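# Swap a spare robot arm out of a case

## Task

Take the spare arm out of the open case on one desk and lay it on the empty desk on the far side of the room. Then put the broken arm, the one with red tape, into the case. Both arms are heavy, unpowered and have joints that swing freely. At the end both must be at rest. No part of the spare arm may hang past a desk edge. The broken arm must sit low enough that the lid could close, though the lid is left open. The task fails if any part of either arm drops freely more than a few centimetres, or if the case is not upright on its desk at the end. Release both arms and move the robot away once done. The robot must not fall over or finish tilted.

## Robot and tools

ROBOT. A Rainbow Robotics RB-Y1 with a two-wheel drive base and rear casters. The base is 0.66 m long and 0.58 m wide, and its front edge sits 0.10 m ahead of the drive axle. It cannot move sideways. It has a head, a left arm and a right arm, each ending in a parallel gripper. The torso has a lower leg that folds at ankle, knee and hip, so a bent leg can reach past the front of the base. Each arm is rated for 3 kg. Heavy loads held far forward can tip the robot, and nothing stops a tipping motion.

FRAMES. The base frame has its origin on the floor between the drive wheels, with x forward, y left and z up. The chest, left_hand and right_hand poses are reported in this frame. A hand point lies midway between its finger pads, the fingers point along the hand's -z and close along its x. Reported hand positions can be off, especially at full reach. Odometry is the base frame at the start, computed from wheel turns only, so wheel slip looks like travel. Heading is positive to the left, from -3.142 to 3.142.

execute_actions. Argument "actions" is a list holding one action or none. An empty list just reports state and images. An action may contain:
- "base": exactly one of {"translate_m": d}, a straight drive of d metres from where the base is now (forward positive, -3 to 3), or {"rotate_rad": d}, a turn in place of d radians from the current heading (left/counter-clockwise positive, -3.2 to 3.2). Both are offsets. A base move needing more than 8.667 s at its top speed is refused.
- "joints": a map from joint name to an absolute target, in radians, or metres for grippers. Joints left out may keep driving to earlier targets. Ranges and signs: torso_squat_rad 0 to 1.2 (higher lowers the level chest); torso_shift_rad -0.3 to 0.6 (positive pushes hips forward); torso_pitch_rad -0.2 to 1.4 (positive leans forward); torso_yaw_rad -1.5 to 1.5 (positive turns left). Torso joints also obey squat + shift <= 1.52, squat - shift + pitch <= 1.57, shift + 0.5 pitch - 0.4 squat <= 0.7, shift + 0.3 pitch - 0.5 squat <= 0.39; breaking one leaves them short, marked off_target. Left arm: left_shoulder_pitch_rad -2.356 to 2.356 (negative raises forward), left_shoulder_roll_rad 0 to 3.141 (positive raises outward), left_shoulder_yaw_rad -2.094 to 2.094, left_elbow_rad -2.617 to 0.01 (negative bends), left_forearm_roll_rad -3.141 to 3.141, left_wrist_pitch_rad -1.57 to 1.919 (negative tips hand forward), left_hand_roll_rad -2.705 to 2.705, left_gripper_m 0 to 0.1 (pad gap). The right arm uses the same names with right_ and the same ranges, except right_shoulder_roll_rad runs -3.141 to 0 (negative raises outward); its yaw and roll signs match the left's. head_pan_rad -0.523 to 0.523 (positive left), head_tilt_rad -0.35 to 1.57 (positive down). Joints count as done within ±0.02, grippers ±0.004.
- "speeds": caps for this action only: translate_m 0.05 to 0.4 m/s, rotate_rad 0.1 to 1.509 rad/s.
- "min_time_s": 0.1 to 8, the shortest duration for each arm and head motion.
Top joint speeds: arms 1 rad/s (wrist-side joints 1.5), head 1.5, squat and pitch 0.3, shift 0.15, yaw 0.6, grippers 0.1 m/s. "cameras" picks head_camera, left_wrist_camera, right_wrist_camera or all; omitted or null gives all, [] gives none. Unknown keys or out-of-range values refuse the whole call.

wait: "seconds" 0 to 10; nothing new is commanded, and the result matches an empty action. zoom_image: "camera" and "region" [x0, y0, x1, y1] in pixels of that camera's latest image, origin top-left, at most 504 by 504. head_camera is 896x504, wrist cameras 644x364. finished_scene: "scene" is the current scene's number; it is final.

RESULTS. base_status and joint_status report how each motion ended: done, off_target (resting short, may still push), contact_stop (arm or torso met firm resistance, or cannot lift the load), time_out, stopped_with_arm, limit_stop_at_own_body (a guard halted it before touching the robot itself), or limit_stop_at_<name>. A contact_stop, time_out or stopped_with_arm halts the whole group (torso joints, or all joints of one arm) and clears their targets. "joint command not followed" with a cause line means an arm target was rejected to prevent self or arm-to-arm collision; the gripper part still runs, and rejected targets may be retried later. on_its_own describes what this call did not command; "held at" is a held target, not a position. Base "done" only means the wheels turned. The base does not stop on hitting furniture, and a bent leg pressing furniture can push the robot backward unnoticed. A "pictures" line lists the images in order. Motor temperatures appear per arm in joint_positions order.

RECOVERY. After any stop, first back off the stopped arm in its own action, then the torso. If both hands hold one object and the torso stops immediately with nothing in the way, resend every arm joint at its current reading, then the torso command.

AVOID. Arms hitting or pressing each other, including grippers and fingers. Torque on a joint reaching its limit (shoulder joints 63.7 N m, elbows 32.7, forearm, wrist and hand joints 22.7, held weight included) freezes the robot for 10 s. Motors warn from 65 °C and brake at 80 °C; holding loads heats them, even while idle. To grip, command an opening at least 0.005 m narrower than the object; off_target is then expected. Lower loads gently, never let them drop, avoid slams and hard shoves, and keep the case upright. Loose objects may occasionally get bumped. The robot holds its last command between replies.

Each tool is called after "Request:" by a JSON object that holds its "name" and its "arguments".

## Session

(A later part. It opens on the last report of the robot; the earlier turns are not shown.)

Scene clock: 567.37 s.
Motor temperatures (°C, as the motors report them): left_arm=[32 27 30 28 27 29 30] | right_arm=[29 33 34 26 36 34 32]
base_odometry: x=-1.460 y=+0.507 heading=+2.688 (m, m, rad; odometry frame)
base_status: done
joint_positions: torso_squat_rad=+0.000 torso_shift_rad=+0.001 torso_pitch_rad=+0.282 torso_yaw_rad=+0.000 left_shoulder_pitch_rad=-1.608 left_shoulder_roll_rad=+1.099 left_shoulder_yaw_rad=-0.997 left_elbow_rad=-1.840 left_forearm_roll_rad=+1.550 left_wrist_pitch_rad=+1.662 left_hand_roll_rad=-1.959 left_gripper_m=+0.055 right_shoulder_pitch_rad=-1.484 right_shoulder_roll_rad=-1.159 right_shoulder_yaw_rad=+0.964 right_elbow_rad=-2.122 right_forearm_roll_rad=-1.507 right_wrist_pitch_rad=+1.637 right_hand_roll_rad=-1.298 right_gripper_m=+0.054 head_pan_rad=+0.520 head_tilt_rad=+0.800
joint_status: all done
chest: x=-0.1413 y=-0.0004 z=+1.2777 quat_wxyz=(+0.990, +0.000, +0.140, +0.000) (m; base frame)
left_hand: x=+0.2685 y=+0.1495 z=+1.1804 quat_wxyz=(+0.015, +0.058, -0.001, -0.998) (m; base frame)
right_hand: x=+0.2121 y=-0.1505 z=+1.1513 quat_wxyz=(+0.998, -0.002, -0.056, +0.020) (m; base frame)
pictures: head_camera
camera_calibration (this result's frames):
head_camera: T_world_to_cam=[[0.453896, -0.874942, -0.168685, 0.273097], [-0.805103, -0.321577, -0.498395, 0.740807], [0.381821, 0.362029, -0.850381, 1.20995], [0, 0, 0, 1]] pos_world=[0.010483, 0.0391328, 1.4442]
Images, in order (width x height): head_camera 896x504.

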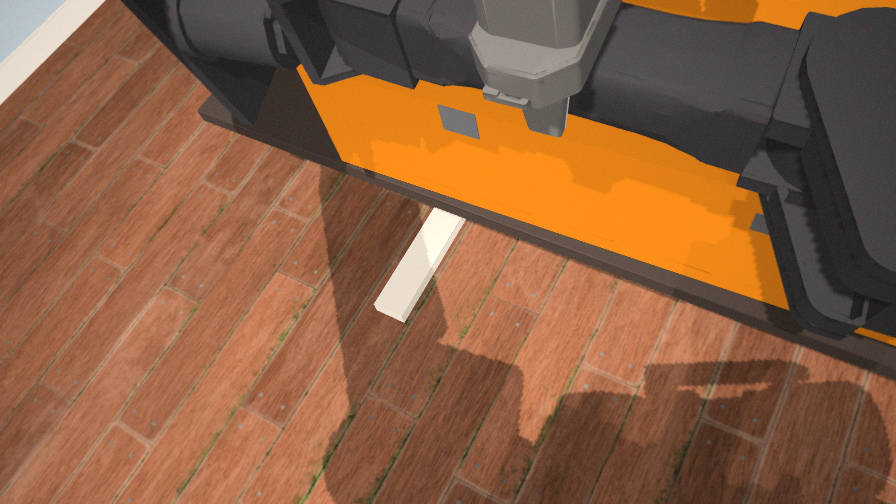

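Request:
{"name": "execute_actions", "arguments": {"actions": [{"base": {"translate_m": -0.2}, "speeds": {"translate_m": 0.25}, "joints": {"head_pan_rad": 0.0, "head_tilt_rad": 0.1}}], "cameras": []}}

Request:
{"name": "execute_actions", "arguments": {"actions": [{"base": {"rotate_rad": 2.876}, "speeds": {"rotate_rad": 0.8}}]}}

Scene clock: 582.83 s.
Motor temperatures (°C, as the motors report them): left_arm=[32 27 30 28 27 29 30] | right_arm=[29 33 34 26 36 34 32]
base_odometry: x=-1.280 y=+0.420 heading=+2.687 (m, m, rad; odometry frame)
base_status: done
joint_positions: torso_squat_rad=+0.000 torso_shift_rad=+0.001 torso_pitch_rad=+0.282 torso_yaw_rad=+0.000 left_shoulder_pitch_rad=-1.608 left_shoulder_roll_rad=+1.099 left_shoulder_yaw_rad=-0.997 left_elbow_rad=-1.840 left_forearm_roll_rad=+1.550 left_wrist_pitch_rad=+1.662 left_hand_roll_rad=-1.959 left_gripper_m=+0.055 right_shoulder_pitch_rad=-1.484 right_shoulder_roll_rad=-1.159 right_shoulder_yaw_rad=+0.964 right_elbow_rad=-2.122 right_forearm_roll_rad=-1.507 right_wrist_pitch_rad=+1.637 right_hand_roll_rad=-1.298 right_gripper_m=+0.054 head_pan_rad=+0.000 head_tilt_rad=+0.100
joint_status: all done
chest: x=-0.1413 y=-0.0004 z=+1.2777 quat_wxyz=(+0.990, +0.000, +0.140, +0.000) (m; base frame)
left_hand: x=+0.2685 y=+0.1495 z=+1.1804 quat_wxyz=(+0.015, +0.058, -0.001, -0.998) (m; base frame)
right_hand: x=+0.2121 y=-0.1505 z=+1.1513 quat_wxyz=(+0.998, -0.002, -0.056, +0.020) (m; base frame)
pictures: none
No camera images: the call's "cameras" was empty. Leave "cameras" out to get every camera's image.

Scene clock: 588.37 s.
Motor temperatures (°C, as the motors report them): left_arm=[33 27 30 28 27 29 30] | right_arm=[29 33 34 26 36 34 32]
base_odometry: x=-1.280 y=+0.420 heading=-0.721 (m, m, rad; odometry frame)
base_status: done
joint_positions: torso_squat_rad=+0.000 torso_shift_rad=+0.001 torso_pitch_rad=+0.282 torso_yaw_rad=+0.000 left_shoulder_pitch_rad=-1.608 left_shoulder_roll_rad=+1.099 left_shoulder_yaw_rad=-0.997 left_elbow_rad=-1.840 left_forearm_roll_rad=+1.550 left_wrist_pitch_rad=+1.662 left_hand_roll_rad=-1.959 left_gripper_m=+0.055 right_shoulder_pitch_rad=-1.484 right_shoulder_roll_rad=-1.159 right_shoulder_yaw_rad=+0.964 right_elbow_rad=-2.122 right_forearm_roll_rad=-1.507 right_wrist_pitch_rad=+1.637 right_hand_roll_rad=-1.298 right_gripper_m=+0.054 head_pan_rad=+0.000 head_tilt_rad=+0.100
joint_status: not commanded
chest: x=-0.1413 y=-0.0004 z=+1.2777 quat_wxyz=(+0.990, +0.000, +0.140, +0.000) (m; base frame)
left_hand: x=+0.2685 y=+0.1495 z=+1.1804 quat_wxyz=(+0.015, +0.058, -0.001, -0.998) (m; base frame)
right_hand: x=+0.2121 y=-0.1505 z=+1.1513 quat_wxyz=(+0.998, -0.002, -0.056, +0.020) (m; base frame)
pictures: head_camera, left_wrist_camera, right_wrist_camera
camera_calibration (this result's frames):
head_camera: T_world_to_cam=[[0.000509222, -0.999232, -0.039189, 0.0542404], [-0.363928, 0.0363165, -0.930719, 1.40223], [0.931427, 0.0147359, -0.36363, 0.532819], [0, 0, 0, 1]] pos_world=[0.0140023, -0.00457712, 1.50096]
left_wrist_camera: T_world_to_cam=[[-0.989392, -0.0115209, -0.144812, 0.446944], [-0.102874, 0.759397, 0.642444, -0.814038], [0.102568, 0.650526, -0.752526, 0.849873], [0, 0, 0, 1]] pos_world=[0.271289, 0.0704626, 1.22725]
right_wrist_camera: T_world_to_cam=[[-0.991282, -0.0502375, -0.121804, 0.340354], [-0.116246, 0.768641, 0.62903, -0.553298], [0.0620225, 0.637705, -0.76778, 1.05294], [0, 0, 0, 1]] pos_world=[0.207762, -0.229082, 1.19793]
Images, in order (width x height): head_camera 896x504, left_wrist_camera 644x364, right_wrist_camera 644x364.

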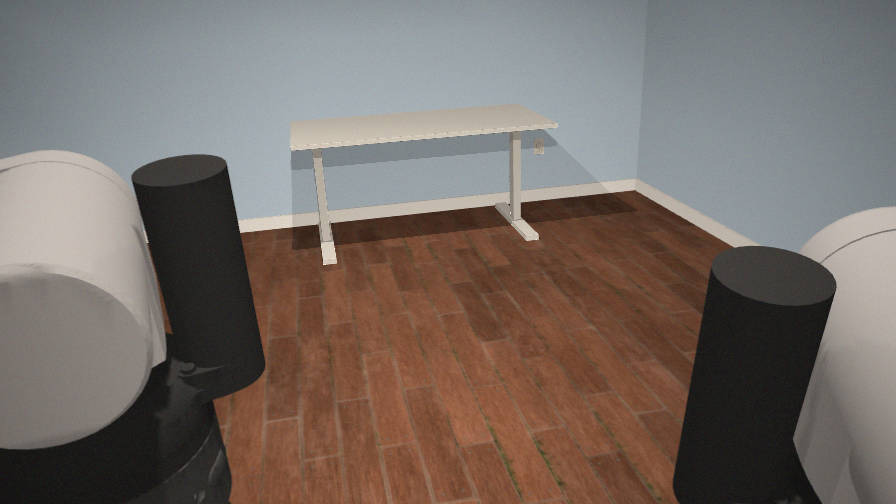

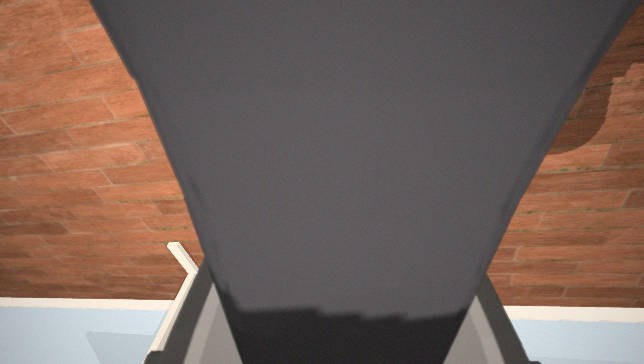

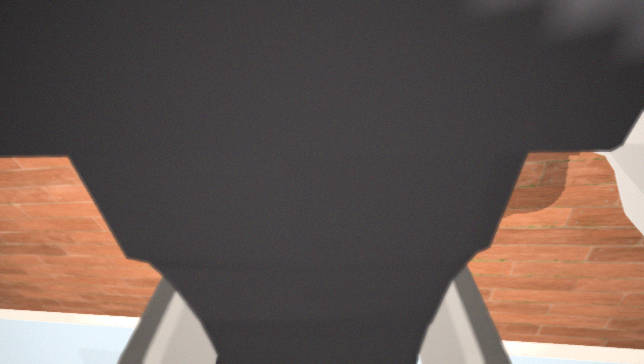

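Request:
{"name": "execute_actions", "arguments": {"actions": [{"base": {"translate_m": 3.0}, "joints": {"head_tilt_rad": 0.3}}], "cameras": ["head_camera"]}}

Request:
{"name": "execute_actions", "arguments": {"actions": [{"base": {"rotate_rad": 0.25}}]}}

Scene clock: 604.73 s.
Motor temperatures (°C, as the motors report them): left_arm=[33 27 30 28 27 29 30] | right_arm=[29 33 34 26 36 34 32]
base_odometry: x=+0.974 y=-1.561 heading=-0.721 (m, m, rad; odometry frame)
base_status: done
joint_positions: torso_squat_rad=+0.000 torso_shift_rad=+0.001 torso_pitch_rad=+0.282 torso_yaw_rad=+0.000 left_shoulder_pitch_rad=-1.608 left_shoulder_roll_rad=+1.099 left_shoulder_yaw_rad=-0.997 left_elbow_rad=-1.840 left_forearm_roll_rad=+1.550 left_wrist_pitch_rad=+1.662 left_hand_roll_rad=-1.959 left_gripper_m=+0.055 right_shoulder_pitch_rad=-1.484 right_shoulder_roll_rad=-1.159 right_shoulder_yaw_rad=+0.964 right_elbow_rad=-2.122 right_forearm_roll_rad=-1.507 right_wrist_pitch_rad=+1.637 right_hand_roll_rad=-1.298 right_gripper_m=+0.054 head_pan_rad=+0.000 head_tilt_rad=+0.300
joint_status: all done
chest: x=-0.1412 y=-0.0004 z=+1.2777 quat_wxyz=(+0.990, +0.000, +0.140, +0.000) (m; base frame)
left_hand: x=+0.2686 y=+0.1495 z=+1.1803 quat_wxyz=(+0.015, +0.058, -0.001, -0.998) (m; base frame)
right_hand: x=+0.2122 y=-0.1505 z=+1.1512 quat_wxyz=(+0.998, -0.002, -0.056, +0.020) (m; base frame)
pictures: head_camera
camera_calibration (this result's frames):
head_camera: T_world_to_cam=[[-0.007333, -0.999234, -0.0384519, 0.0526551], [-0.54165, 0.0362924, -0.83982, 1.25773], [0.840572, 0.0146691, -0.541501, 0.787241], [0, 0, 0, 1]] pos_world=[0.0199036, -0.00457955, 1.48458]
Images, in order (width x height): head_camera 896x504.

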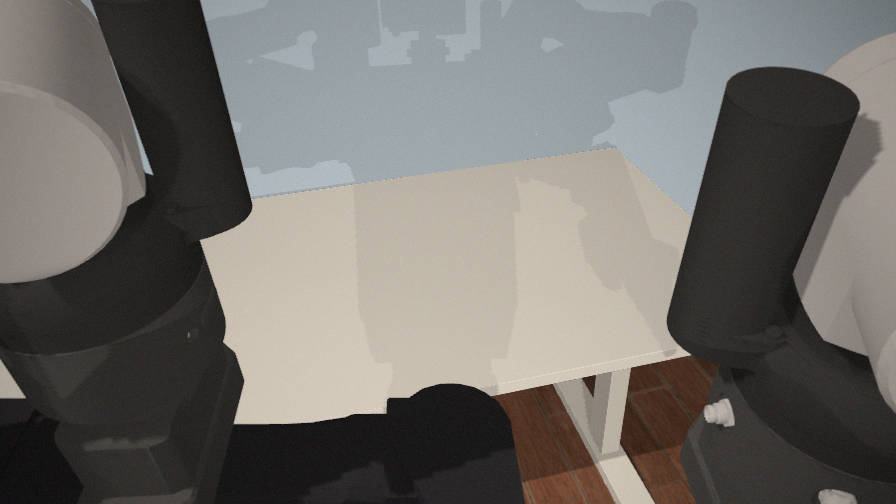

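Scene clock: 606.50 s.
Motor temperatures (°C, as the motors report them): left_arm=[33 27 30 28 27 29 30] | right_arm=[29 33 34 26 36 34 32]
base_odometry: x=+0.974 y=-1.561 heading=-0.472 (m, m, rad; odometry frame)
base_status: done
joint_positions: torso_squat_rad=+0.000 torso_shift_rad=+0.001 torso_pitch_rad=+0.282 torso_yaw_rad=+0.000 left_shoulder_pitch_rad=-1.608 left_shoulder_roll_rad=+1.099 left_shoulder_yaw_rad=-0.997 left_elbow_rad=-1.840 left_forearm_roll_rad=+1.550 left_wrist_pitch_rad=+1.662 left_hand_roll_rad=-1.959 left_gripper_m=+0.055 right_shoulder_pitch_rad=-1.484 right_shoulder_roll_rad=-1.159 right_shoulder_yaw_rad=+0.964 right_elbow_rad=-2.122 right_forearm_roll_rad=-1.507 right_wrist_pitch_rad=+1.637 right_hand_roll_rad=-1.298 right_gripper_m=+0.054 head_pan_rad=+0.000 head_tilt_rad=+0.300
joint_status: not commanded
chest: x=-0.1413 y=-0.0004 z=+1.2777 quat_wxyz=(+0.990, +0.000, +0.140, +0.000) (m; base frame)
left_hand: x=+0.2686 y=+0.1495 z=+1.1804 quat_wxyz=(+0.015, +0.058, -0.001, -0.998) (m; base frame)
right_hand: x=+0.2122 y=-0.1505 z=+1.1512 quat_wxyz=(+0.998, -0.002, -0.056, +0.020) (m; base frame)
pictures: head_camera, left_wrist_camera, right_wrist_camera
camera_calibration (this result's frames):
head_camera: T_world_to_cam=[[-0.00731676, -0.999234, -0.0384474, 0.0526526], [-0.541637, 0.0362801, -0.839829, 1.25774], [0.840581, 0.0146797, -0.541487, 0.787238], [0, 0, 0, 1]] pos_world=[0.0198851, -0.00457505, 1.48459]
left_wrist_camera: T_world_to_cam=[[-0.989395, -0.011577, -0.144787, 0.44698], [-0.102901, 0.759389, 0.642448, -0.814015], [0.102512, 0.650533, -0.752527, 0.849852], [0, 0, 0, 1]] pos_world=[0.271357, 0.0704723, 1.22722]
right_wrist_camera: T_world_to_cam=[[-0.991285, -0.0502693, -0.121763, 0.340348], [-0.116244, 0.768643, 0.629027, -0.553275], [0.0619712, 0.637699, -0.767788, 1.05293], [0, 0, 0, 1]] pos_world=[0.207815, -0.22907, 1.19789]
Images, in order (width x height): head_camera 896x504, left_wrist_camera 644x364, right_wrist_camera 644x364.

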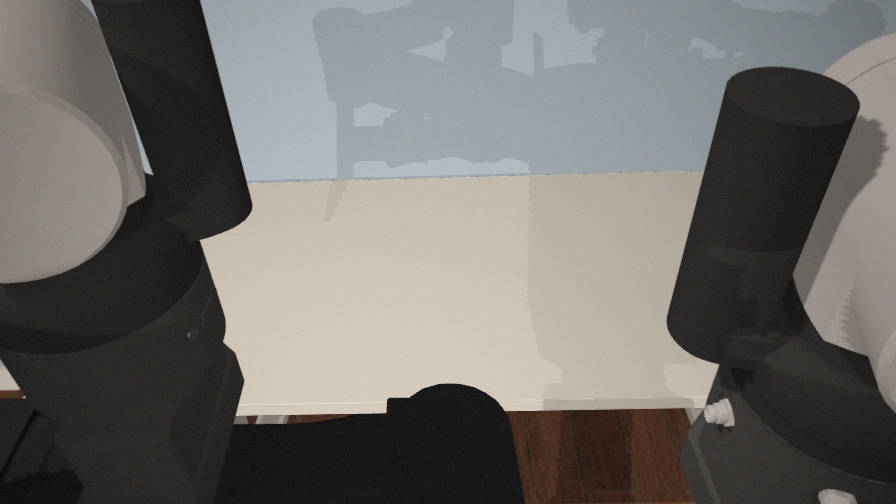

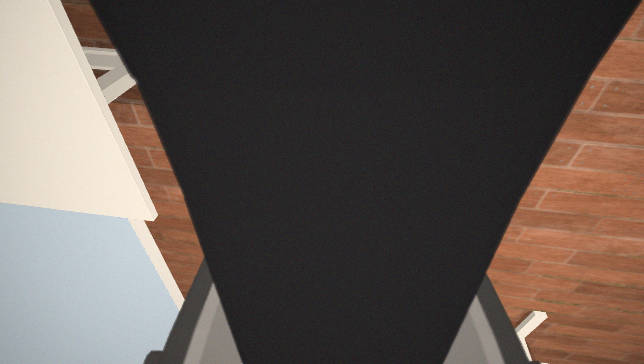

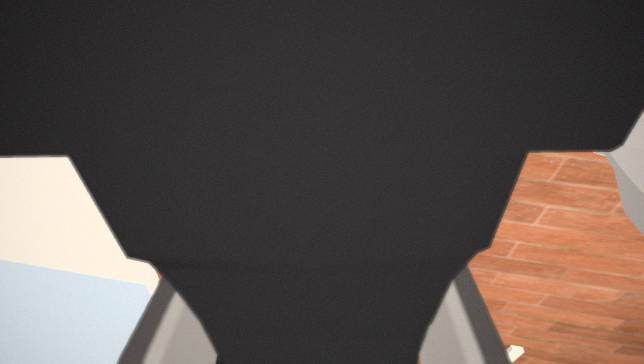

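Request:
{"name": "execute_actions", "arguments": {"actions": [{"base": {"translate_m": 0.76}, "joints": {"torso_pitch_rad": 0.47, "head_pan_rad": -0.52, "head_tilt_rad": 0.6}}], "cameras": ["head_camera"]}}

Scene clock: 641.37 s.
Motor temperatures (°C, as the motors report them): left_arm=[33 27 30 28 27 29 30] | right_arm=[30 33 34 26 36 34 32]
base_odometry: x=+1.651 y=-1.906 heading=-0.472 (m, m, rad; odometry frame)
base_status: done
joint_positions: torso_squat_rad=+0.000 torso_shift_rad=+0.001 torso_pitch_rad=+0.472 torso_yaw_rad=+0.000 left_shoulder_pitch_rad=-1.608 left_shoulder_roll_rad=+1.099 left_shoulder_yaw_rad=-0.997 left_elbow_rad=-1.840 left_forearm_roll_rad=+1.550 left_wrist_pitch_rad=+1.662 left_hand_roll_rad=-1.959 left_gripper_m=+0.054 right_shoulder_pitch_rad=-1.484 right_shoulder_roll_rad=-1.159 right_shoulder_yaw_rad=+0.964 right_elbow_rad=-2.122 right_forearm_roll_rad=-1.507 right_wrist_pitch_rad=+1.637 right_hand_roll_rad=-1.298 right_gripper_m=+0.054 head_pan_rad=-0.520 head_tilt_rad=+0.600
joint_status: all done
chest: x=-0.0865 y=-0.0004 z=+1.2561 quat_wxyz=(+0.972, +0.000, +0.234, +0.000) (m; base frame)
left_hand: x=+0.2976 y=+0.1496 z=+1.0830 quat_wxyz=(+0.015, -0.037, +0.001, -0.999) (m; base frame)
right_hand: x=+0.2368 y=-0.1505 z=+1.0651 quat_wxyz=(+0.999, +0.000, +0.038, +0.021) (m; base frame)
pictures: head_camera
camera_calibration (this result's frames):
head_camera: T_world_to_cam=[[-0.465747, -0.863208, 0.194813, -0.269377], [-0.791618, 0.308028, -0.527693, 0.834007], [0.395501, -0.399989, -0.826794, 1.10839], [0, 0, 0, 1]] pos_world=[0.0963856, -0.0460832, 1.40899]
Images, in order (width x height): head_camera 896x504.

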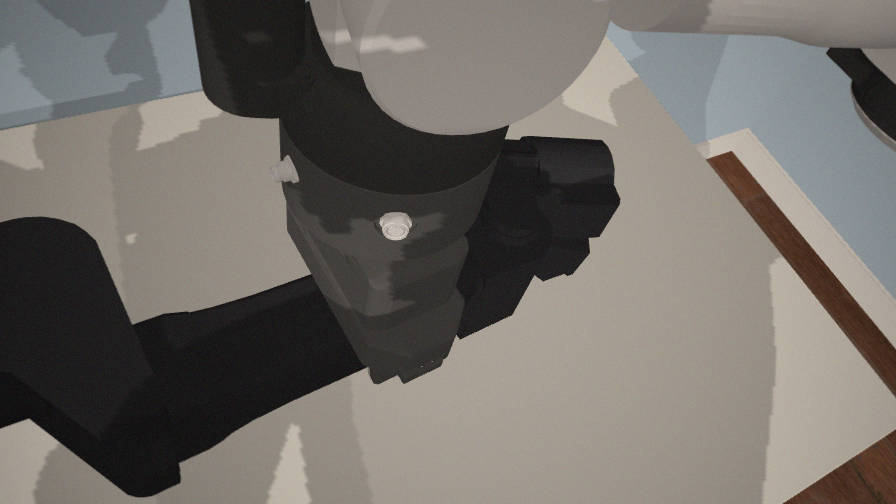

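Request:
{"name": "execute_actions", "arguments": {"actions": [{"joints": {"torso_squat_rad": 0.6}}], "cameras": ["head_camera"]}}

Request:
{"name": "execute_actions", "arguments": {"actions": [{"joints": {"torso_squat_rad": 0.625}}], "cameras": []}}

Scene clock: 649.43 s.
Motor temperatures (°C, as the motors report them): left_arm=[33 27 30 28 27 29 30] | right_arm=[30 33 34 26 36 34 32]
base_odometry: x=+1.651 y=-1.906 heading=-0.472 (m, m, rad; odometry frame)
base_status: not commanded
joint_positions: torso_squat_rad=+0.600 torso_shift_rad=+0.001 torso_pitch_rad=+0.472 torso_yaw_rad=+0.000 left_shoulder_pitch_rad=-1.608 left_shoulder_roll_rad=+1.099 left_shoulder_yaw_rad=-0.997 left_elbow_rad=-1.840 left_forearm_roll_rad=+1.550 left_wrist_pitch_rad=+1.662 left_hand_roll_rad=-1.959 left_gripper_m=+0.054 right_shoulder_pitch_rad=-1.484 right_shoulder_roll_rad=-1.159 right_shoulder_yaw_rad=+0.964 right_elbow_rad=-2.122 right_forearm_roll_rad=-1.507 right_wrist_pitch_rad=+1.637 right_hand_roll_rad=-1.298 right_gripper_m=+0.054 head_pan_rad=-0.520 head_tilt_rad=+0.600
joint_status: all done
chest: x=-0.0868 y=-0.0003 z=+1.1339 quat_wxyz=(+0.972, +0.000, +0.234, +0.000) (m; base frame)
left_hand: x=+0.2973 y=+0.1497 z=+0.9609 quat_wxyz=(+0.015, -0.037, +0.001, -0.999) (m; base frame)
right_hand: x=+0.2365 y=-0.1504 z=+0.9430 quat_wxyz=(+0.999, +0.000, +0.038, +0.021) (m; base frame)
pictures: head_camera
camera_calibration (this result's frames):
head_camera: T_world_to_cam=[[-0.465787, -0.863208, 0.194718, -0.245514], [-0.791512, 0.30803, -0.527851, 0.76951], [0.395666, -0.399987, -0.826715, 1.00743], [0, 0, 0, 1]] pos_world=[0.0961134, -0.0460021, 1.28685]
Images, in order (width x height): head_camera 896x504.

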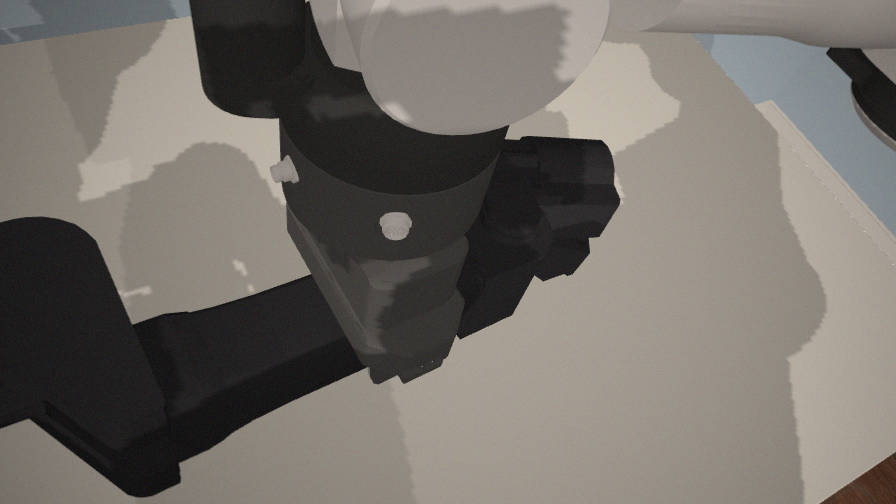

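Scene clock: 650.17 s.
Motor temperatures (°C, as the motors report them): left_arm=[33 27 30 28 27 29 30] | right_arm=[30 33 34 26 36 34 32]
base_odometry: x=+1.651 y=-1.906 heading=-0.472 (m, m, rad; odometry frame)
base_status: not commanded
joint_positions: torso_squat_rad=+0.625 torso_shift_rad=+0.001 torso_pitch_rad=+0.472 torso_yaw_rad=+0.000 left_shoulder_pitch_rad=-1.608 left_shoulder_roll_rad=+1.099 left_shoulder_yaw_rad=-0.997 left_elbow_rad=-1.840 left_forearm_roll_rad=+1.550 left_wrist_pitch_rad=+1.662 left_hand_roll_rad=-1.959 left_gripper_m=+0.054 right_shoulder_pitch_rad=-1.484 right_shoulder_roll_rad=-1.159 right_shoulder_yaw_rad=+0.964 right_elbow_rad=-2.122 right_forearm_roll_rad=-1.507 right_wrist_pitch_rad=+1.637 right_hand_roll_rad=-1.298 right_gripper_m=+0.054 head_pan_rad=-0.520 head_tilt_rad=+0.600
joint_status: all done
chest: x=-0.0868 y=-0.0003 z=+1.1239 quat_wxyz=(+0.972, +0.000, +0.234, +0.000) (m; base frame)
left_hand: x=+0.2973 y=+0.1498 z=+0.9508 quat_wxyz=(+0.015, -0.037, +0.001, -0.999) (m; base frame)
right_hand: x=+0.2365 y=-0.1504 z=+0.9330 quat_wxyz=(+0.999, +0.000, +0.038, +0.021) (m; base frame)
pictures: none
No camera images: the call's "cameras" was empty. Leave "cameras" out to get every camera's image.

Request:
{"name": "execute_actions", "arguments": {"actions": [{"joints": {"torso_squat_rad": 0.642}}], "cameras": []}}

Scene clock: 653.27 s.
Motor temperatures (°C, as the motors report them): left_arm=[33 27 30 28 27 29 30] | right_arm=[30 33 34 26 36 34 32]
base_odometry: x=+1.651 y=-1.906 heading=-0.472 (m, m, rad; odometry frame)
base_status: not commanded
joint_positions: torso_squat_rad=+0.642 torso_shift_rad=+0.001 torso_pitch_rad=+0.472 torso_yaw_rad=+0.000 left_shoulder_pitch_rad=-1.608 left_shoulder_roll_rad=+1.099 left_shoulder_yaw_rad=-0.997 left_elbow_rad=-1.840 left_forearm_roll_rad=+1.550 left_wrist_pitch_rad=+1.662 left_hand_roll_rad=-1.959 left_gripper_m=+0.054 right_shoulder_pitch_rad=-1.484 right_shoulder_roll_rad=-1.159 right_shoulder_yaw_rad=+0.964 right_elbow_rad=-2.122 right_forearm_roll_rad=-1.507 right_wrist_pitch_rad=+1.637 right_hand_roll_rad=-1.298 right_gripper_m=+0.054 head_pan_rad=-0.520 head_tilt_rad=+0.600
joint_status: all done
chest: x=-0.0868 y=-0.0003 z=+1.1168 quat_wxyz=(+0.972, +0.000, +0.234, +0.000) (m; base frame)
left_hand: x=+0.2973 y=+0.1498 z=+0.9437 quat_wxyz=(+0.015, -0.037, +0.001, -0.999) (m; base frame)
right_hand: x=+0.2365 y=-0.1504 z=+0.9259 quat_wxyz=(+0.999, +0.000, +0.038, +0.021) (m; base frame)
pictures: none
No camera images: the call's "cameras" was empty. Leave "cameras" out to get every camera's image.

Request:
{"name": "execute_actions", "arguments": {"actions": [{"joints": {"torso_squat_rad": 0.658}}], "cameras": []}}

Scene clock: 656.47 s.
Motor temperatures (°C, as the motors report them): left_arm=[33 27 30 28 27 29 30] | right_arm=[30 33 34 26 36 34 32]
base_odometry: x=+1.651 y=-1.906 heading=-0.472 (m, m, rad; odometry frame)
base_status: not commanded
joint_positions: torso_squat_rad=+0.658 torso_shift_rad=+0.001 torso_pitch_rad=+0.471 torso_yaw_rad=+0.000 left_shoulder_pitch_rad=-1.608 left_shoulder_roll_rad=+1.099 left_shoulder_yaw_rad=-0.997 left_elbow_rad=-1.840 left_forearm_roll_rad=+1.550 left_wrist_pitch_rad=+1.662 left_hand_roll_rad=-1.959 left_gripper_m=+0.055 right_shoulder_pitch_rad=-1.486 right_shoulder_roll_rad=-1.160 right_shoulder_yaw_rad=+0.962 right_elbow_rad=-2.122 right_forearm_roll_rad=-1.507 right_wrist_pitch_rad=+1.637 right_hand_roll_rad=-1.298 right_gripper_m=+0.054 head_pan_rad=-0.520 head_tilt_rad=+0.600
joint_status: all done
chest: x=-0.0872 y=-0.0002 z=+1.1101 quat_wxyz=(+0.972, +0.000, +0.233, +0.000) (m; base frame)
left_hand: x=+0.2970 y=+0.1500 z=+0.9371 quat_wxyz=(+0.015, -0.037, +0.001, -0.999) (m; base frame)
right_hand: x=+0.2372 y=-0.1501 z=+0.9206 quat_wxyz=(+0.999, +0.000, +0.036, +0.021) (m; base frame)
pictures: none
No camera images: the call's "cameras" was empty. Leave "cameras" out to get every camera's image.

Request:
{"name": "execute_actions", "arguments": {"actions": [{"base": {"translate_m": -0.05}, "joints": {"torso_squat_rad": 0.668}}], "cameras": ["head_camera"]}}

Scene clock: 660.90 s.
Motor temperatures (°C, as the motors report them): left_arm=[33 27 30 28 27 29 30] | right_arm=[29 33 34 26 36 34 32]
base_odometry: x=+1.606 y=-1.884 heading=-0.472 (m, m, rad; odometry frame)
base_status: done
joint_positions: torso_squat_rad=+0.668 torso_shift_rad=+0.001 torso_pitch_rad=+0.471 torso_yaw_rad=+0.000 left_shoulder_pitch_rad=-1.608 left_shoulder_roll_rad=+1.099 left_shoulder_yaw_rad=-0.997 left_elbow_rad=-1.840 left_forearm_roll_rad=+1.550 left_wrist_pitch_rad=+1.662 left_hand_roll_rad=-1.959 left_gripper_m=+0.055 right_shoulder_pitch_rad=-1.485 right_shoulder_roll_rad=-1.159 right_shoulder_yaw_rad=+0.963 right_elbow_rad=-2.122 right_forearm_roll_rad=-1.507 right_wrist_pitch_rad=+1.637 right_hand_roll_rad=-1.298 right_gripper_m=+0.054 head_pan_rad=-0.520 head_tilt_rad=+0.600
joint_status: all done
chest: x=-0.0871 y=-0.0002 z=+1.1058 quat_wxyz=(+0.972, +0.000, +0.233, +0.000) (m; base frame)
left_hand: x=+0.2971 y=+0.1500 z=+0.9327 quat_wxyz=(+0.015, -0.037, +0.001, -0.999) (m; base frame)
right_hand: x=+0.2367 y=-0.1502 z=+0.9156 quat_wxyz=(+0.999, +0.000, +0.037, +0.021) (m; base frame)
pictures: head_camera
camera_calibration (this result's frames):
head_camera: T_world_to_cam=[[-0.465913, -0.863159, 0.194631, -0.239995], [-0.79123, 0.307959, -0.528315, 0.754931], [0.396081, -0.400146, -0.82644, 0.984051], [0, 0, 0, 1]] pos_world=[0.0957433, -0.0458777, 1.25881]
Images, in order (width x height): head_camera 896x504.

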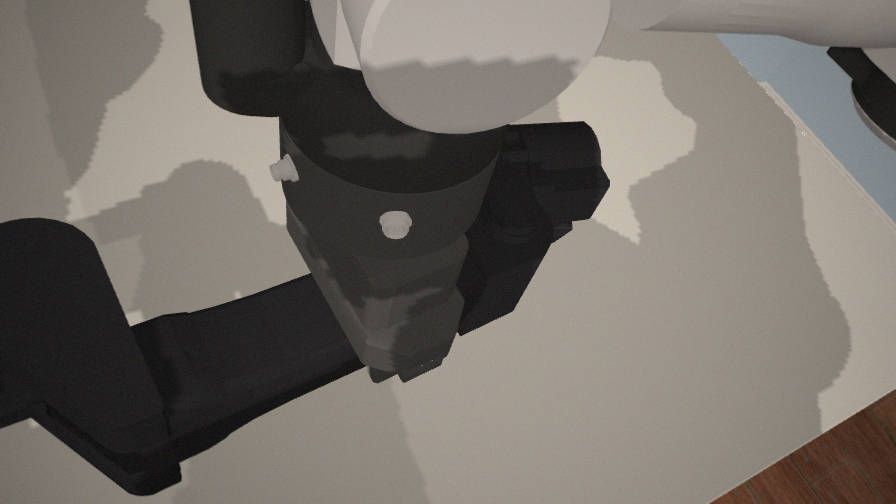

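Request:
{"name": "execute_actions", "arguments": {"actions": [{"base": {"translate_m": -0.05}, "joints": {"torso_squat_rad": 0.702}}], "cameras": ["head_camera", "right_wrist_camera"]}}

Scene clock: 667.27 s.
Motor temperatures (°C, as the motors report them): left_arm=[33 27 30 28 27 29 30] | right_arm=[29 33 34 26 36 34 32]
base_odometry: x=+1.561 y=-1.861 heading=-0.472 (m, m, rad; odometry frame)
base_status: done
joint_positions: torso_squat_rad=+0.702 torso_shift_rad=+0.001 torso_pitch_rad=+0.471 torso_yaw_rad=+0.000 left_shoulder_pitch_rad=-1.608 left_shoulder_roll_rad=+1.099 left_shoulder_yaw_rad=-0.997 left_elbow_rad=-1.840 left_forearm_roll_rad=+1.550 left_wrist_pitch_rad=+1.662 left_hand_roll_rad=-1.959 left_gripper_m=+0.054 right_shoulder_pitch_rad=-1.485 right_shoulder_roll_rad=-1.159 right_shoulder_yaw_rad=+0.963 right_elbow_rad=-2.122 right_forearm_roll_rad=-1.507 right_wrist_pitch_rad=+1.637 right_hand_roll_rad=-1.298 right_gripper_m=+0.054 head_pan_rad=-0.520 head_tilt_rad=+0.600
joint_status: all done
chest: x=-0.0871 y=-0.0002 z=+1.0907 quat_wxyz=(+0.972, +0.000, +0.233, +0.000) (m; base frame)
left_hand: x=+0.2971 y=+0.1500 z=+0.9176 quat_wxyz=(+0.015, -0.037, +0.001, -0.999) (m; base frame)
right_hand: x=+0.2366 y=-0.1502 z=+0.9003 quat_wxyz=(+0.999, +0.000, +0.038, +0.021) (m; base frame)
pictures: head_camera, right_wrist_camera
camera_calibration (this result's frames):
head_camera: T_world_to_cam=[[-0.465913, -0.863162, 0.19462, -0.237058], [-0.79126, 0.307997, -0.528247, 0.746917], [0.39602, -0.400112, -0.826485, 0.971631], [0, 0, 0, 1]] pos_world=[0.0957719, -0.0459055, 1.24373]
right_wrist_camera: T_world_to_cam=[[-0.996558, -0.0503377, 0.0658655, 0.166294], [0.0034835, 0.768402, 0.639958, -0.431037], [-0.0828252, 0.637984, -0.765582, 0.890918], [0, 0, 0, 1]] pos_world=[0.241013, -0.228811, 0.946963]
Images, in order (width x height): head_camera 896x504, right_wrist_camera 644x364.

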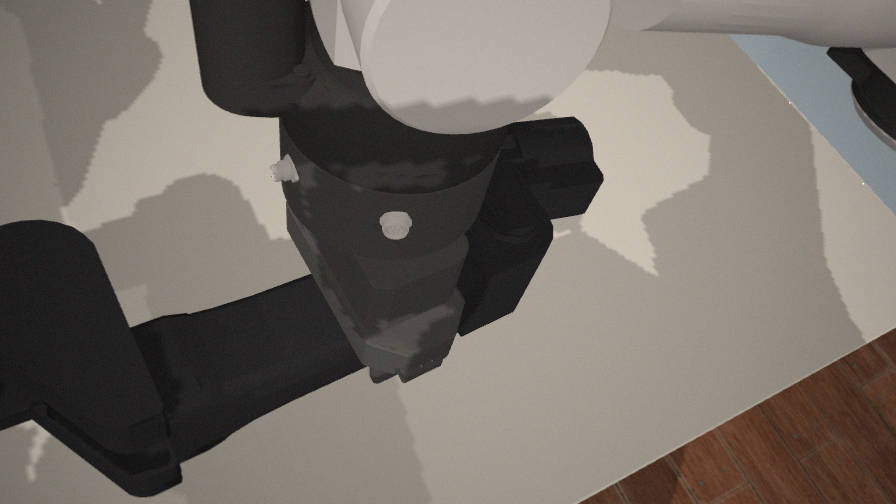

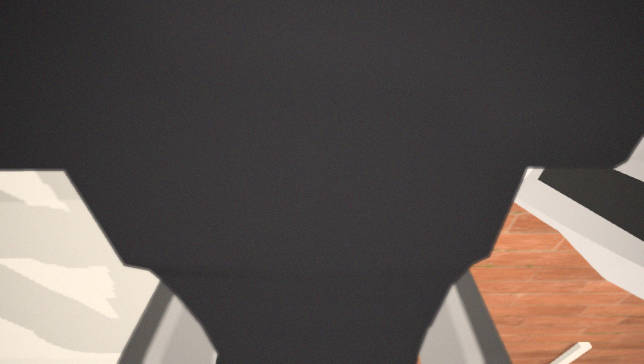

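Request:
{"name": "execute_actions", "arguments": {"actions": [{"joints": {"torso_squat_rad": 0.73}}], "cameras": ["right_wrist_camera"]}}

Scene clock: 670.53 s.
Motor temperatures (°C, as the motors report them): left_arm=[33 27 30 28 27 29 30] | right_arm=[29 33 34 26 36 34 32]
base_odometry: x=+1.561 y=-1.861 heading=-0.472 (m, m, rad; odometry frame)
base_status: not commanded
joint_positions: torso_squat_rad=+0.730 torso_shift_rad=+0.001 torso_pitch_rad=+0.471 torso_yaw_rad=+0.000 left_shoulder_pitch_rad=-1.608 left_shoulder_roll_rad=+1.099 left_shoulder_yaw_rad=-0.997 left_elbow_rad=-1.840 left_forearm_roll_rad=+1.550 left_wrist_pitch_rad=+1.662 left_hand_roll_rad=-1.959 left_gripper_m=+0.054 right_shoulder_pitch_rad=-1.485 right_shoulder_roll_rad=-1.159 right_shoulder_yaw_rad=+0.963 right_elbow_rad=-2.122 right_forearm_roll_rad=-1.507 right_wrist_pitch_rad=+1.637 right_hand_roll_rad=-1.298 right_gripper_m=+0.054 head_pan_rad=-0.520 head_tilt_rad=+0.600
joint_status: all done
chest: x=-0.0870 y=-0.0002 z=+1.0779 quat_wxyz=(+0.972, +0.000, +0.234, +0.000) (m; base frame)
left_hand: x=+0.2971 y=+0.1499 z=+0.9047 quat_wxyz=(+0.015, -0.037, +0.001, -0.999) (m; base frame)
right_hand: x=+0.2366 y=-0.1502 z=+0.8875 quat_wxyz=(+0.999, +0.000, +0.038, +0.021) (m; base frame)
pictures: right_wrist_camera
camera_calibration (this result's frames):
right_wrist_camera: T_world_to_cam=[[-0.996557, -0.050374, 0.0658466, 0.167201], [0.00344829, 0.768364, 0.640003, -0.42288], [-0.0828337, 0.638027, -0.765546, 0.881042], [0, 0, 0, 1]] pos_world=[0.241064, -0.22878, 0.934112]
Images, in order (width x height): right_wrist_camera 644x364.

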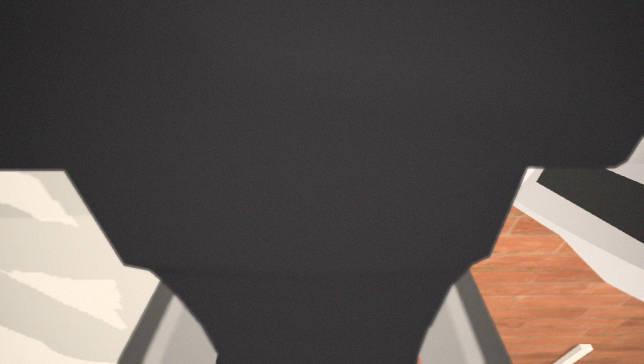

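Request:
{"name": "execute_actions", "arguments": {"actions": [{"joints": {"torso_squat_rad": 0.9, "torso_pitch_rad": 0.4}}], "cameras": []}}

Request:
{"name": "execute_actions", "arguments": {"actions": [{"base": {"translate_m": 0.1}, "joints": {"torso_squat_rad": 0.95, "head_pan_rad": 0.4, "head_tilt_rad": 0.55}}]}}

Scene clock: 677.47 s.
Motor temperatures (°C, as the motors report them): left_arm=[33 27 30 28 27 29 30] | right_arm=[29 33 34 26 36 34 32]
base_odometry: x=+1.561 y=-1.861 heading=-0.472 (m, m, rad; odometry frame)
base_status: not commanded
joint_positions: torso_squat_rad=+0.900 torso_shift_rad=+0.001 torso_pitch_rad=+0.401 torso_yaw_rad=+0.000 left_shoulder_pitch_rad=-1.608 left_shoulder_roll_rad=+1.099 left_shoulder_yaw_rad=-0.997 left_elbow_rad=-1.840 left_forearm_roll_rad=+1.550 left_wrist_pitch_rad=+1.662 left_hand_roll_rad=-1.959 left_gripper_m=+0.055 right_shoulder_pitch_rad=-1.485 right_shoulder_roll_rad=-1.159 right_shoulder_yaw_rad=+0.963 right_elbow_rad=-2.122 right_forearm_roll_rad=-1.507 right_wrist_pitch_rad=+1.637 right_hand_roll_rad=-1.298 right_gripper_m=+0.054 head_pan_rad=-0.520 head_tilt_rad=+0.600
joint_status: all done
chest: x=-0.1069 y=-0.0001 z=+1.0005 quat_wxyz=(+0.980, +0.000, +0.199, +0.000) (m; base frame)
left_hand: x=+0.2884 y=+0.1500 z=+0.8547 quat_wxyz=(+0.015, -0.002, +0.000, -1.000) (m; base frame)
right_hand: x=+0.2294 y=-0.1501 z=+0.8335 quat_wxyz=(+1.000, +0.000, +0.002, +0.021) (m; base frame)
pictures: none
No camera images: the call's "cameras" was empty. Leave "cameras" out to get every camera's image.

Scene clock: 678.87 s.
Motor temperatures (°C, as the motors report them): left_arm=[33 27 30 28 27 29 30] | right_arm=[29 33 34 26 36 34 32]
base_odometry: x=+1.651 y=-1.906 heading=-0.472 (m, m, rad; odometry frame)
base_status: done
joint_positions: torso_squat_rad=+0.950 torso_shift_rad=+0.001 torso_pitch_rad=+0.402 torso_yaw_rad=+0.000 left_shoulder_pitch_rad=-1.608 left_shoulder_roll_rad=+1.099 left_shoulder_yaw_rad=-0.997 left_elbow_rad=-1.840 left_forearm_roll_rad=+1.550 left_wrist_pitch_rad=+1.662 left_hand_roll_rad=-1.959 left_gripper_m=+0.055 right_shoulder_pitch_rad=-1.485 right_shoulder_roll_rad=-1.159 right_shoulder_yaw_rad=+0.963 right_elbow_rad=-2.122 right_forearm_roll_rad=-1.507 right_wrist_pitch_rad=+1.637 right_hand_roll_rad=-1.298 right_gripper_m=+0.054 head_pan_rad=+0.400 head_tilt_rad=+0.550
joint_status: all done
chest: x=-0.1067 y=-0.0001 z=+0.9726 quat_wxyz=(+0.980, +0.000, +0.199, +0.000) (m; base frame)
left_hand: x=+0.2885 y=+0.1500 z=+0.8266 quat_wxyz=(+0.015, -0.003, +0.000, -1.000) (m; base frame)
right_hand: x=+0.2295 y=-0.1501 z=+0.8053 quat_wxyz=(+1.000, -0.001, +0.003, +0.021) (m; base frame)
pictures: head_camera, left_wrist_camera, right_wrist_camera
camera_calibration (this result's frames):
head_camera: T_world_to_cam=[[0.337817, -0.922806, -0.185228, 0.212603], [-0.784233, -0.167151, -0.597528, 0.742881], [0.520441, 0.347117, -0.780161, 0.840416], [0, 0, 0, 1]] pos_world=[0.0733836, 0.0286418, 1.13893]
left_wrist_camera: T_world_to_cam=[[-0.999611, -0.0123087, -0.025018, 0.319587], [-0.0256259, 0.759161, 0.650398, -0.613933], [0.0109871, 0.650786, -0.759181, 0.613165], [0, 0, 0, 1]] pos_world=[0.296993, 0.0709691, 0.8728]
right_wrist_camera: T_world_to_cam=[[-0.998721, -0.0503887, -0.00408311, 0.222309], [-0.0413778, 0.768371, 0.638666, -0.358976], [-0.0290442, 0.638019, -0.769473, 0.808313], [0, 0, 0, 1]] pos_world=[0.230648, -0.22869, 0.852149]
Images, in order (width x height): head_camera 896x504, left_wrist_camera 644x364, right_wrist_camera 644x364.

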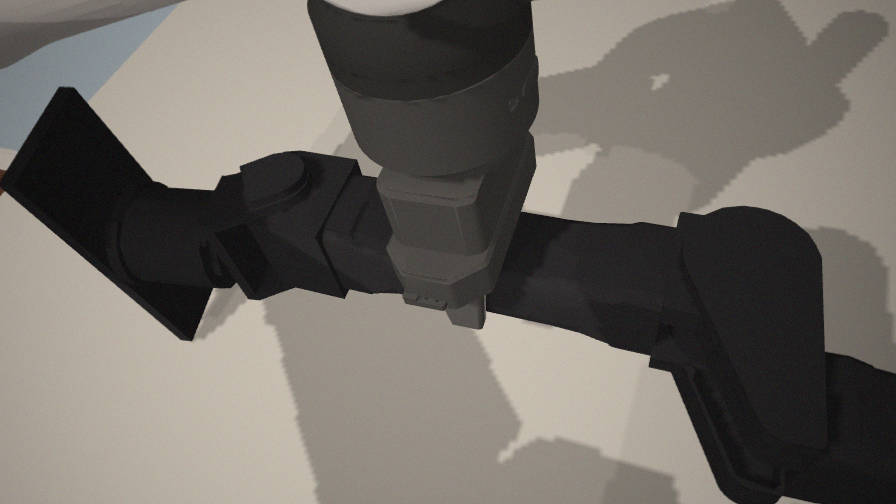

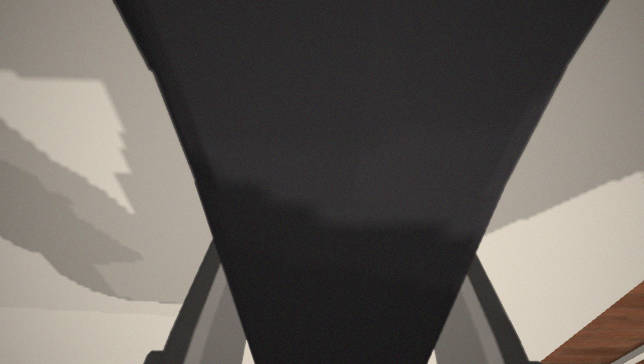

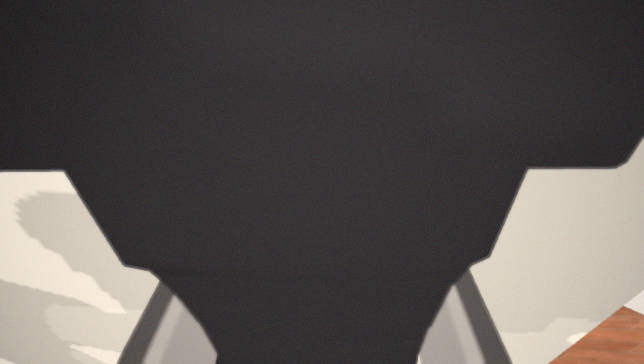

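Request:
{"name": "execute_actions", "arguments": {"actions": [{"joints": {"torso_squat_rad": 0.968}}], "cameras": []}}

Scene clock: 684.70 s.
Motor temperatures (°C, as the motors report them): left_arm=[33 27 30 28 27 29 30] | right_arm=[29 33 34 26 36 34 32]
base_odometry: x=+1.651 y=-1.906 heading=-0.472 (m, m, rad; odometry frame)
base_status: not commanded
joint_positions: torso_squat_rad=+0.968 torso_shift_rad=+0.001 torso_pitch_rad=+0.401 torso_yaw_rad=+0.000 left_shoulder_pitch_rad=-1.608 left_shoulder_roll_rad=+1.099 left_shoulder_yaw_rad=-0.997 left_elbow_rad=-1.840 left_forearm_roll_rad=+1.550 left_wrist_pitch_rad=+1.662 left_hand_roll_rad=-1.959 left_gripper_m=+0.054 right_shoulder_pitch_rad=-1.485 right_shoulder_roll_rad=-1.159 right_shoulder_yaw_rad=+0.963 right_elbow_rad=-2.122 right_forearm_roll_rad=-1.507 right_wrist_pitch_rad=+1.637 right_hand_roll_rad=-1.298 right_gripper_m=+0.054 head_pan_rad=+0.400 head_tilt_rad=+0.550
joint_status: all done
chest: x=-0.1069 y=-0.0001 z=+0.9623 quat_wxyz=(+0.980, +0.000, +0.199, +0.000) (m; base frame)
left_hand: x=+0.2885 y=+0.1499 z=+0.8168 quat_wxyz=(+0.015, -0.002, +0.000, -1.000) (m; base frame)
right_hand: x=+0.2293 y=-0.1502 z=+0.7951 quat_wxyz=(+1.000, -0.001, +0.003, +0.021) (m; base frame)
pictures: none
No camera images: the call's "cameras" was empty. Leave "cameras" out to get every camera's image.

Request:
{"name": "execute_actions", "arguments": {"actions": [{"joints": {"torso_squat_rad": 0.98}}], "cameras": []}}

Scene clock: 688.03 s.
Motor temperatures (°C, as the motors report them): left_arm=[33 27 30 28 27 29 30] | right_arm=[29 33 34 26 36 34 32]
base_odometry: x=+1.651 y=-1.906 heading=-0.472 (m, m, rad; odometry frame)
base_status: not commanded
joint_positions: torso_squat_rad=+0.980 torso_shift_rad=+0.001 torso_pitch_rad=+0.401 torso_yaw_rad=+0.000 left_shoulder_pitch_rad=-1.610 left_shoulder_roll_rad=+1.099 left_shoulder_yaw_rad=-0.995 left_elbow_rad=-1.840 left_forearm_roll_rad=+1.550 left_wrist_pitch_rad=+1.662 left_hand_roll_rad=-1.959 left_gripper_m=+0.054 right_shoulder_pitch_rad=-1.484 right_shoulder_roll_rad=-1.159 right_shoulder_yaw_rad=+0.964 right_elbow_rad=-2.122 right_forearm_roll_rad=-1.508 right_wrist_pitch_rad=+1.637 right_hand_roll_rad=-1.298 right_gripper_m=+0.054 head_pan_rad=+0.400 head_tilt_rad=+0.550
joint_status: all done
chest: x=-0.1070 y=-0.0002 z=+0.9554 quat_wxyz=(+0.980, +0.000, +0.199, +0.000) (m; base frame)
left_hand: x=+0.2891 y=+0.1493 z=+0.8111 quat_wxyz=(+0.015, -0.001, -0.001, -1.000) (m; base frame)
right_hand: x=+0.2289 y=-0.1504 z=+0.7877 quat_wxyz=(+1.000, -0.001, +0.003, +0.021) (m; base frame)
pictures: none
No camera images: the call's "cameras" was empty. Leave "cameras" out to get every camera's image.

Request:
{"name": "execute_actions", "arguments": {"actions": [{"joints": {"left_gripper_m": 0.1}}], "cameras": []}}

Request:
{"name": "execute_actions", "arguments": {"actions": [{"joints": {"torso_squat_rad": 0.99}}], "cameras": []}}

Scene clock: 693.50 s.
Motor temperatures (°C, as the motors report them): left_arm=[33 27 30 28 27 29 30] | right_arm=[29 33 34 26 37 34 32]
base_odometry: x=+1.651 y=-1.906 heading=-0.472 (m, m, rad; odometry frame)
base_status: not commanded
joint_positions: torso_squat_rad=+0.980 torso_shift_rad=+0.001 torso_pitch_rad=+0.401 torso_yaw_rad=+0.000 left_shoulder_pitch_rad=-1.610 left_shoulder_roll_rad=+1.100 left_shoulder_yaw_rad=-0.995 left_elbow_rad=-1.840 left_forearm_roll_rad=+1.550 left_wrist_pitch_rad=+1.662 left_hand_roll_rad=-1.959 left_gripper_m=+0.100 right_shoulder_pitch_rad=-1.484 right_shoulder_roll_rad=-1.159 right_shoulder_yaw_rad=+0.964 right_elbow_rad=-2.122 right_forearm_roll_rad=-1.507 right_wrist_pitch_rad=+1.637 right_hand_roll_rad=-1.298 right_gripper_m=+0.056 head_pan_rad=+0.400 head_tilt_rad=+0.550
joint_status: all done
chest: x=-0.1070 y=-0.0002 z=+0.9553 quat_wxyz=(+0.980, +0.000, +0.199, +0.000) (m; base frame)
left_hand: x=+0.2890 y=+0.1495 z=+0.8111 quat_wxyz=(+0.015, -0.001, +0.000, -1.000) (m; base frame)
right_hand: x=+0.2290 y=-0.1505 z=+0.7878 quat_wxyz=(+1.000, -0.001, +0.003, +0.020) (m; base frame)
pictures: none
No camera images: the call's "cameras" was empty. Leave "cameras" out to get every camera's image.

Scene clock: 694.07 s.
Motor temperatures (°C, as the motors report them): left_arm=[33 27 30 28 27 29 30] | right_arm=[29 33 34 26 36 34 32]
base_odometry: x=+1.651 y=-1.906 heading=-0.472 (m, m, rad; odometry frame)
base_status: not commanded
joint_positions: torso_squat_rad=+0.990 torso_shift_rad=+0.000 torso_pitch_rad=+0.400 torso_yaw_rad=+0.000 left_shoulder_pitch_rad=-1.610 left_shoulder_roll_rad=+1.100 left_shoulder_yaw_rad=-0.995 left_elbow_rad=-1.840 left_forearm_roll_rad=+1.550 left_wrist_pitch_rad=+1.662 left_hand_roll_rad=-1.959 left_gripper_m=+0.100 right_shoulder_pitch_rad=-1.485 right_shoulder_roll_rad=-1.160 right_shoulder_yaw_rad=+0.963 right_elbow_rad=-2.122 right_forearm_roll_rad=-1.507 right_wrist_pitch_rad=+1.637 right_hand_roll_rad=-1.298 right_gripper_m=+0.056 head_pan_rad=+0.400 head_tilt_rad=+0.550
joint_status: all done
chest: x=-0.1073 y=-0.0002 z=+0.9496 quat_wxyz=(+0.980, +0.000, +0.199, +0.000) (m; base frame)
left_hand: x=+0.2888 y=+0.1495 z=+0.8056 quat_wxyz=(+0.015, +0.000, +0.000, -1.000) (m; base frame)
right_hand: x=+0.2294 y=-0.1502 z=+0.7832 quat_wxyz=(+1.000, +0.000, +0.001, +0.020) (m; base frame)
pictures: none
No camera images: the call's "cameras" was empty. Leave "cameras" out to get every camera's image.

Mostly unloaded now; release and rise.

Request:
{"name": "execute_actions", "arguments": {"actions": [{"joints": {"right_gripper_m": 0.1, "head_pan_rad": 0.0}}], "cameras": []}}

Request:
{"name": "execute_actions", "arguments": {"actions": [{"joints": {"torso_squat_rad": 0.75}}], "cameras": []}}

Request:
{"name": "execute_actions", "arguments": {"actions": [{"base": {"translate_m": -0.7}, "joints": {"torso_squat_rad": 0.3, "head_tilt_rad": 0.25}}], "cameras": ["head_camera"]}}

Scene clock: 700.30 s.
Motor temperatures (°C, as the motors report them): left_arm=[33 27 30 28 27 29 30] | right_arm=[29 33 34 26 36 34 32]
base_odometry: x=+1.651 y=-1.906 heading=-0.472 (m, m, rad; odometry frame)
base_status: not commanded
joint_positions: torso_squat_rad=+0.990 torso_shift_rad=+0.000 torso_pitch_rad=+0.400 torso_yaw_rad=+0.000 left_shoulder_pitch_rad=-1.610 left_shoulder_roll_rad=+1.100 left_shoulder_yaw_rad=-0.995 left_elbow_rad=-1.840 left_forearm_roll_rad=+1.550 left_wrist_pitch_rad=+1.662 left_hand_roll_rad=-1.959 left_gripper_m=+0.100 right_shoulder_pitch_rad=-1.486 right_shoulder_roll_rad=-1.160 right_shoulder_yaw_rad=+0.962 right_elbow_rad=-2.122 right_forearm_roll_rad=-1.507 right_wrist_pitch_rad=+1.637 right_hand_roll_rad=-1.298 right_gripper_m=+0.100 head_pan_rad=+0.000 head_tilt_rad=+0.550
joint_status: all done
chest: x=-0.1073 y=-0.0002 z=+0.9496 quat_wxyz=(+0.980, +0.000, +0.199, +0.000) (m; base frame)
left_hand: x=+0.2888 y=+0.1495 z=+0.8056 quat_wxyz=(+0.015, +0.000, -0.001, -1.000) (m; base frame)
right_hand: x=+0.2297 y=-0.1502 z=+0.7835 quat_wxyz=(+1.000, +0.000, +0.001, +0.020) (m; base frame)
pictures: none
No camera images: the call's "cameras" was empty. Leave "cameras" out to get every camera's image.

Scene clock: 701.93 s.
Motor temperatures (°C, as the motors report them): left_arm=[33 27 30 28 27 29 30] | right_arm=[29 33 34 26 36 34 32]
base_odometry: x=+1.651 y=-1.906 heading=-0.472 (m, m, rad; odometry frame)
base_status: not commanded
joint_positions: torso_squat_rad=+0.750 torso_shift_rad=+0.000 torso_pitch_rad=+0.400 torso_yaw_rad=+0.000 left_shoulder_pitch_rad=-1.610 left_shoulder_roll_rad=+1.100 left_shoulder_yaw_rad=-0.995 left_elbow_rad=-1.840 left_forearm_roll_rad=+1.550 left_wrist_pitch_rad=+1.662 left_hand_roll_rad=-1.959 left_gripper_m=+0.100 right_shoulder_pitch_rad=-1.486 right_shoulder_roll_rad=-1.160 right_shoulder_yaw_rad=+0.962 right_elbow_rad=-2.122 right_forearm_roll_rad=-1.507 right_wrist_pitch_rad=+1.637 right_hand_roll_rad=-1.298 right_gripper_m=+0.100 head_pan_rad=+0.000 head_tilt_rad=+0.550
joint_status: all done
chest: x=-0.1073 y=-0.0003 z=+1.0777 quat_wxyz=(+0.980, +0.000, +0.199, +0.000) (m; base frame)
left_hand: x=+0.2888 y=+0.1495 z=+0.9337 quat_wxyz=(+0.015, +0.000, +0.000, -1.000) (m; base frame)
right_hand: x=+0.2298 y=-0.1502 z=+0.9117 quat_wxyz=(+1.000, +0.000, +0.001, +0.020) (m; base frame)
pictures: none
No camera images: the call's "cameras" was empty. Leave "cameras" out to get every camera's image.

Scene clock: 705.13 s.
Motor temperatures (°C, as the motors report them): left_arm=[33 27 30 28 27 29 30] | right_arm=[29 33 34 26 36 34 32]
base_odometry: x=+1.027 y=-1.588 heading=-0.474 (m, m, rad; odometry frame)
base_status: done
joint_positions: torso_squat_rad=+0.300 torso_shift_rad=+0.000 torso_pitch_rad=+0.400 torso_yaw_rad=+0.000 left_shoulder_pitch_rad=-1.610 left_shoulder_roll_rad=+1.100 left_shoulder_yaw_rad=-0.995 left_elbow_rad=-1.840 left_forearm_roll_rad=+1.550 left_wrist_pitch_rad=+1.662 left_hand_roll_rad=-1.959 left_gripper_m=+0.100 right_shoulder_pitch_rad=-1.486 right_shoulder_roll_rad=-1.160 right_shoulder_yaw_rad=+0.962 right_elbow_rad=-2.122 right_forearm_roll_rad=-1.507 right_wrist_pitch_rad=+1.637 right_hand_roll_rad=-1.298 right_gripper_m=+0.100 head_pan_rad=+0.000 head_tilt_rad=+0.250
joint_status: all done
chest: x=-0.1073 y=-0.0004 z=+1.2342 quat_wxyz=(+0.980, +0.000, +0.199, +0.000) (m; base frame)
left_hand: x=+0.2888 y=+0.1494 z=+1.0903 quat_wxyz=(+0.015, +0.000, +0.000, -1.000) (m; base frame)
right_hand: x=+0.2299 y=-0.1503 z=+1.0683 quat_wxyz=(+1.000, +0.000, +0.000, +0.020) (m; base frame)
pictures: head_camera
camera_calibration (this result's frames):
head_camera: T_world_to_cam=[[-0.00987669, -0.999233, -0.0378864, 0.0501884], [-0.597584, 0.0362764, -0.800985, 1.18723], [0.801746, 0.0147292, -0.597484, 0.79018], [0, 0, 0, 1]] pos_world=[0.0764418, -0.00455721, 1.42497]
Images, in order (width x height): head_camera 896x504.

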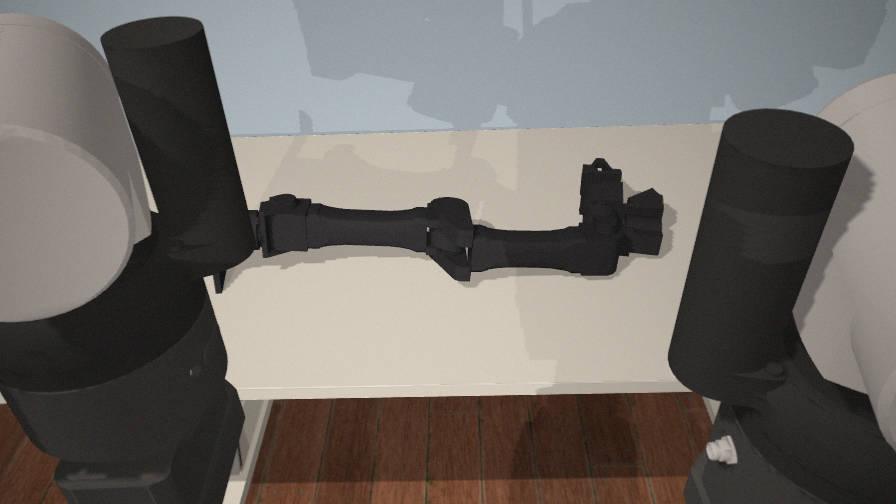

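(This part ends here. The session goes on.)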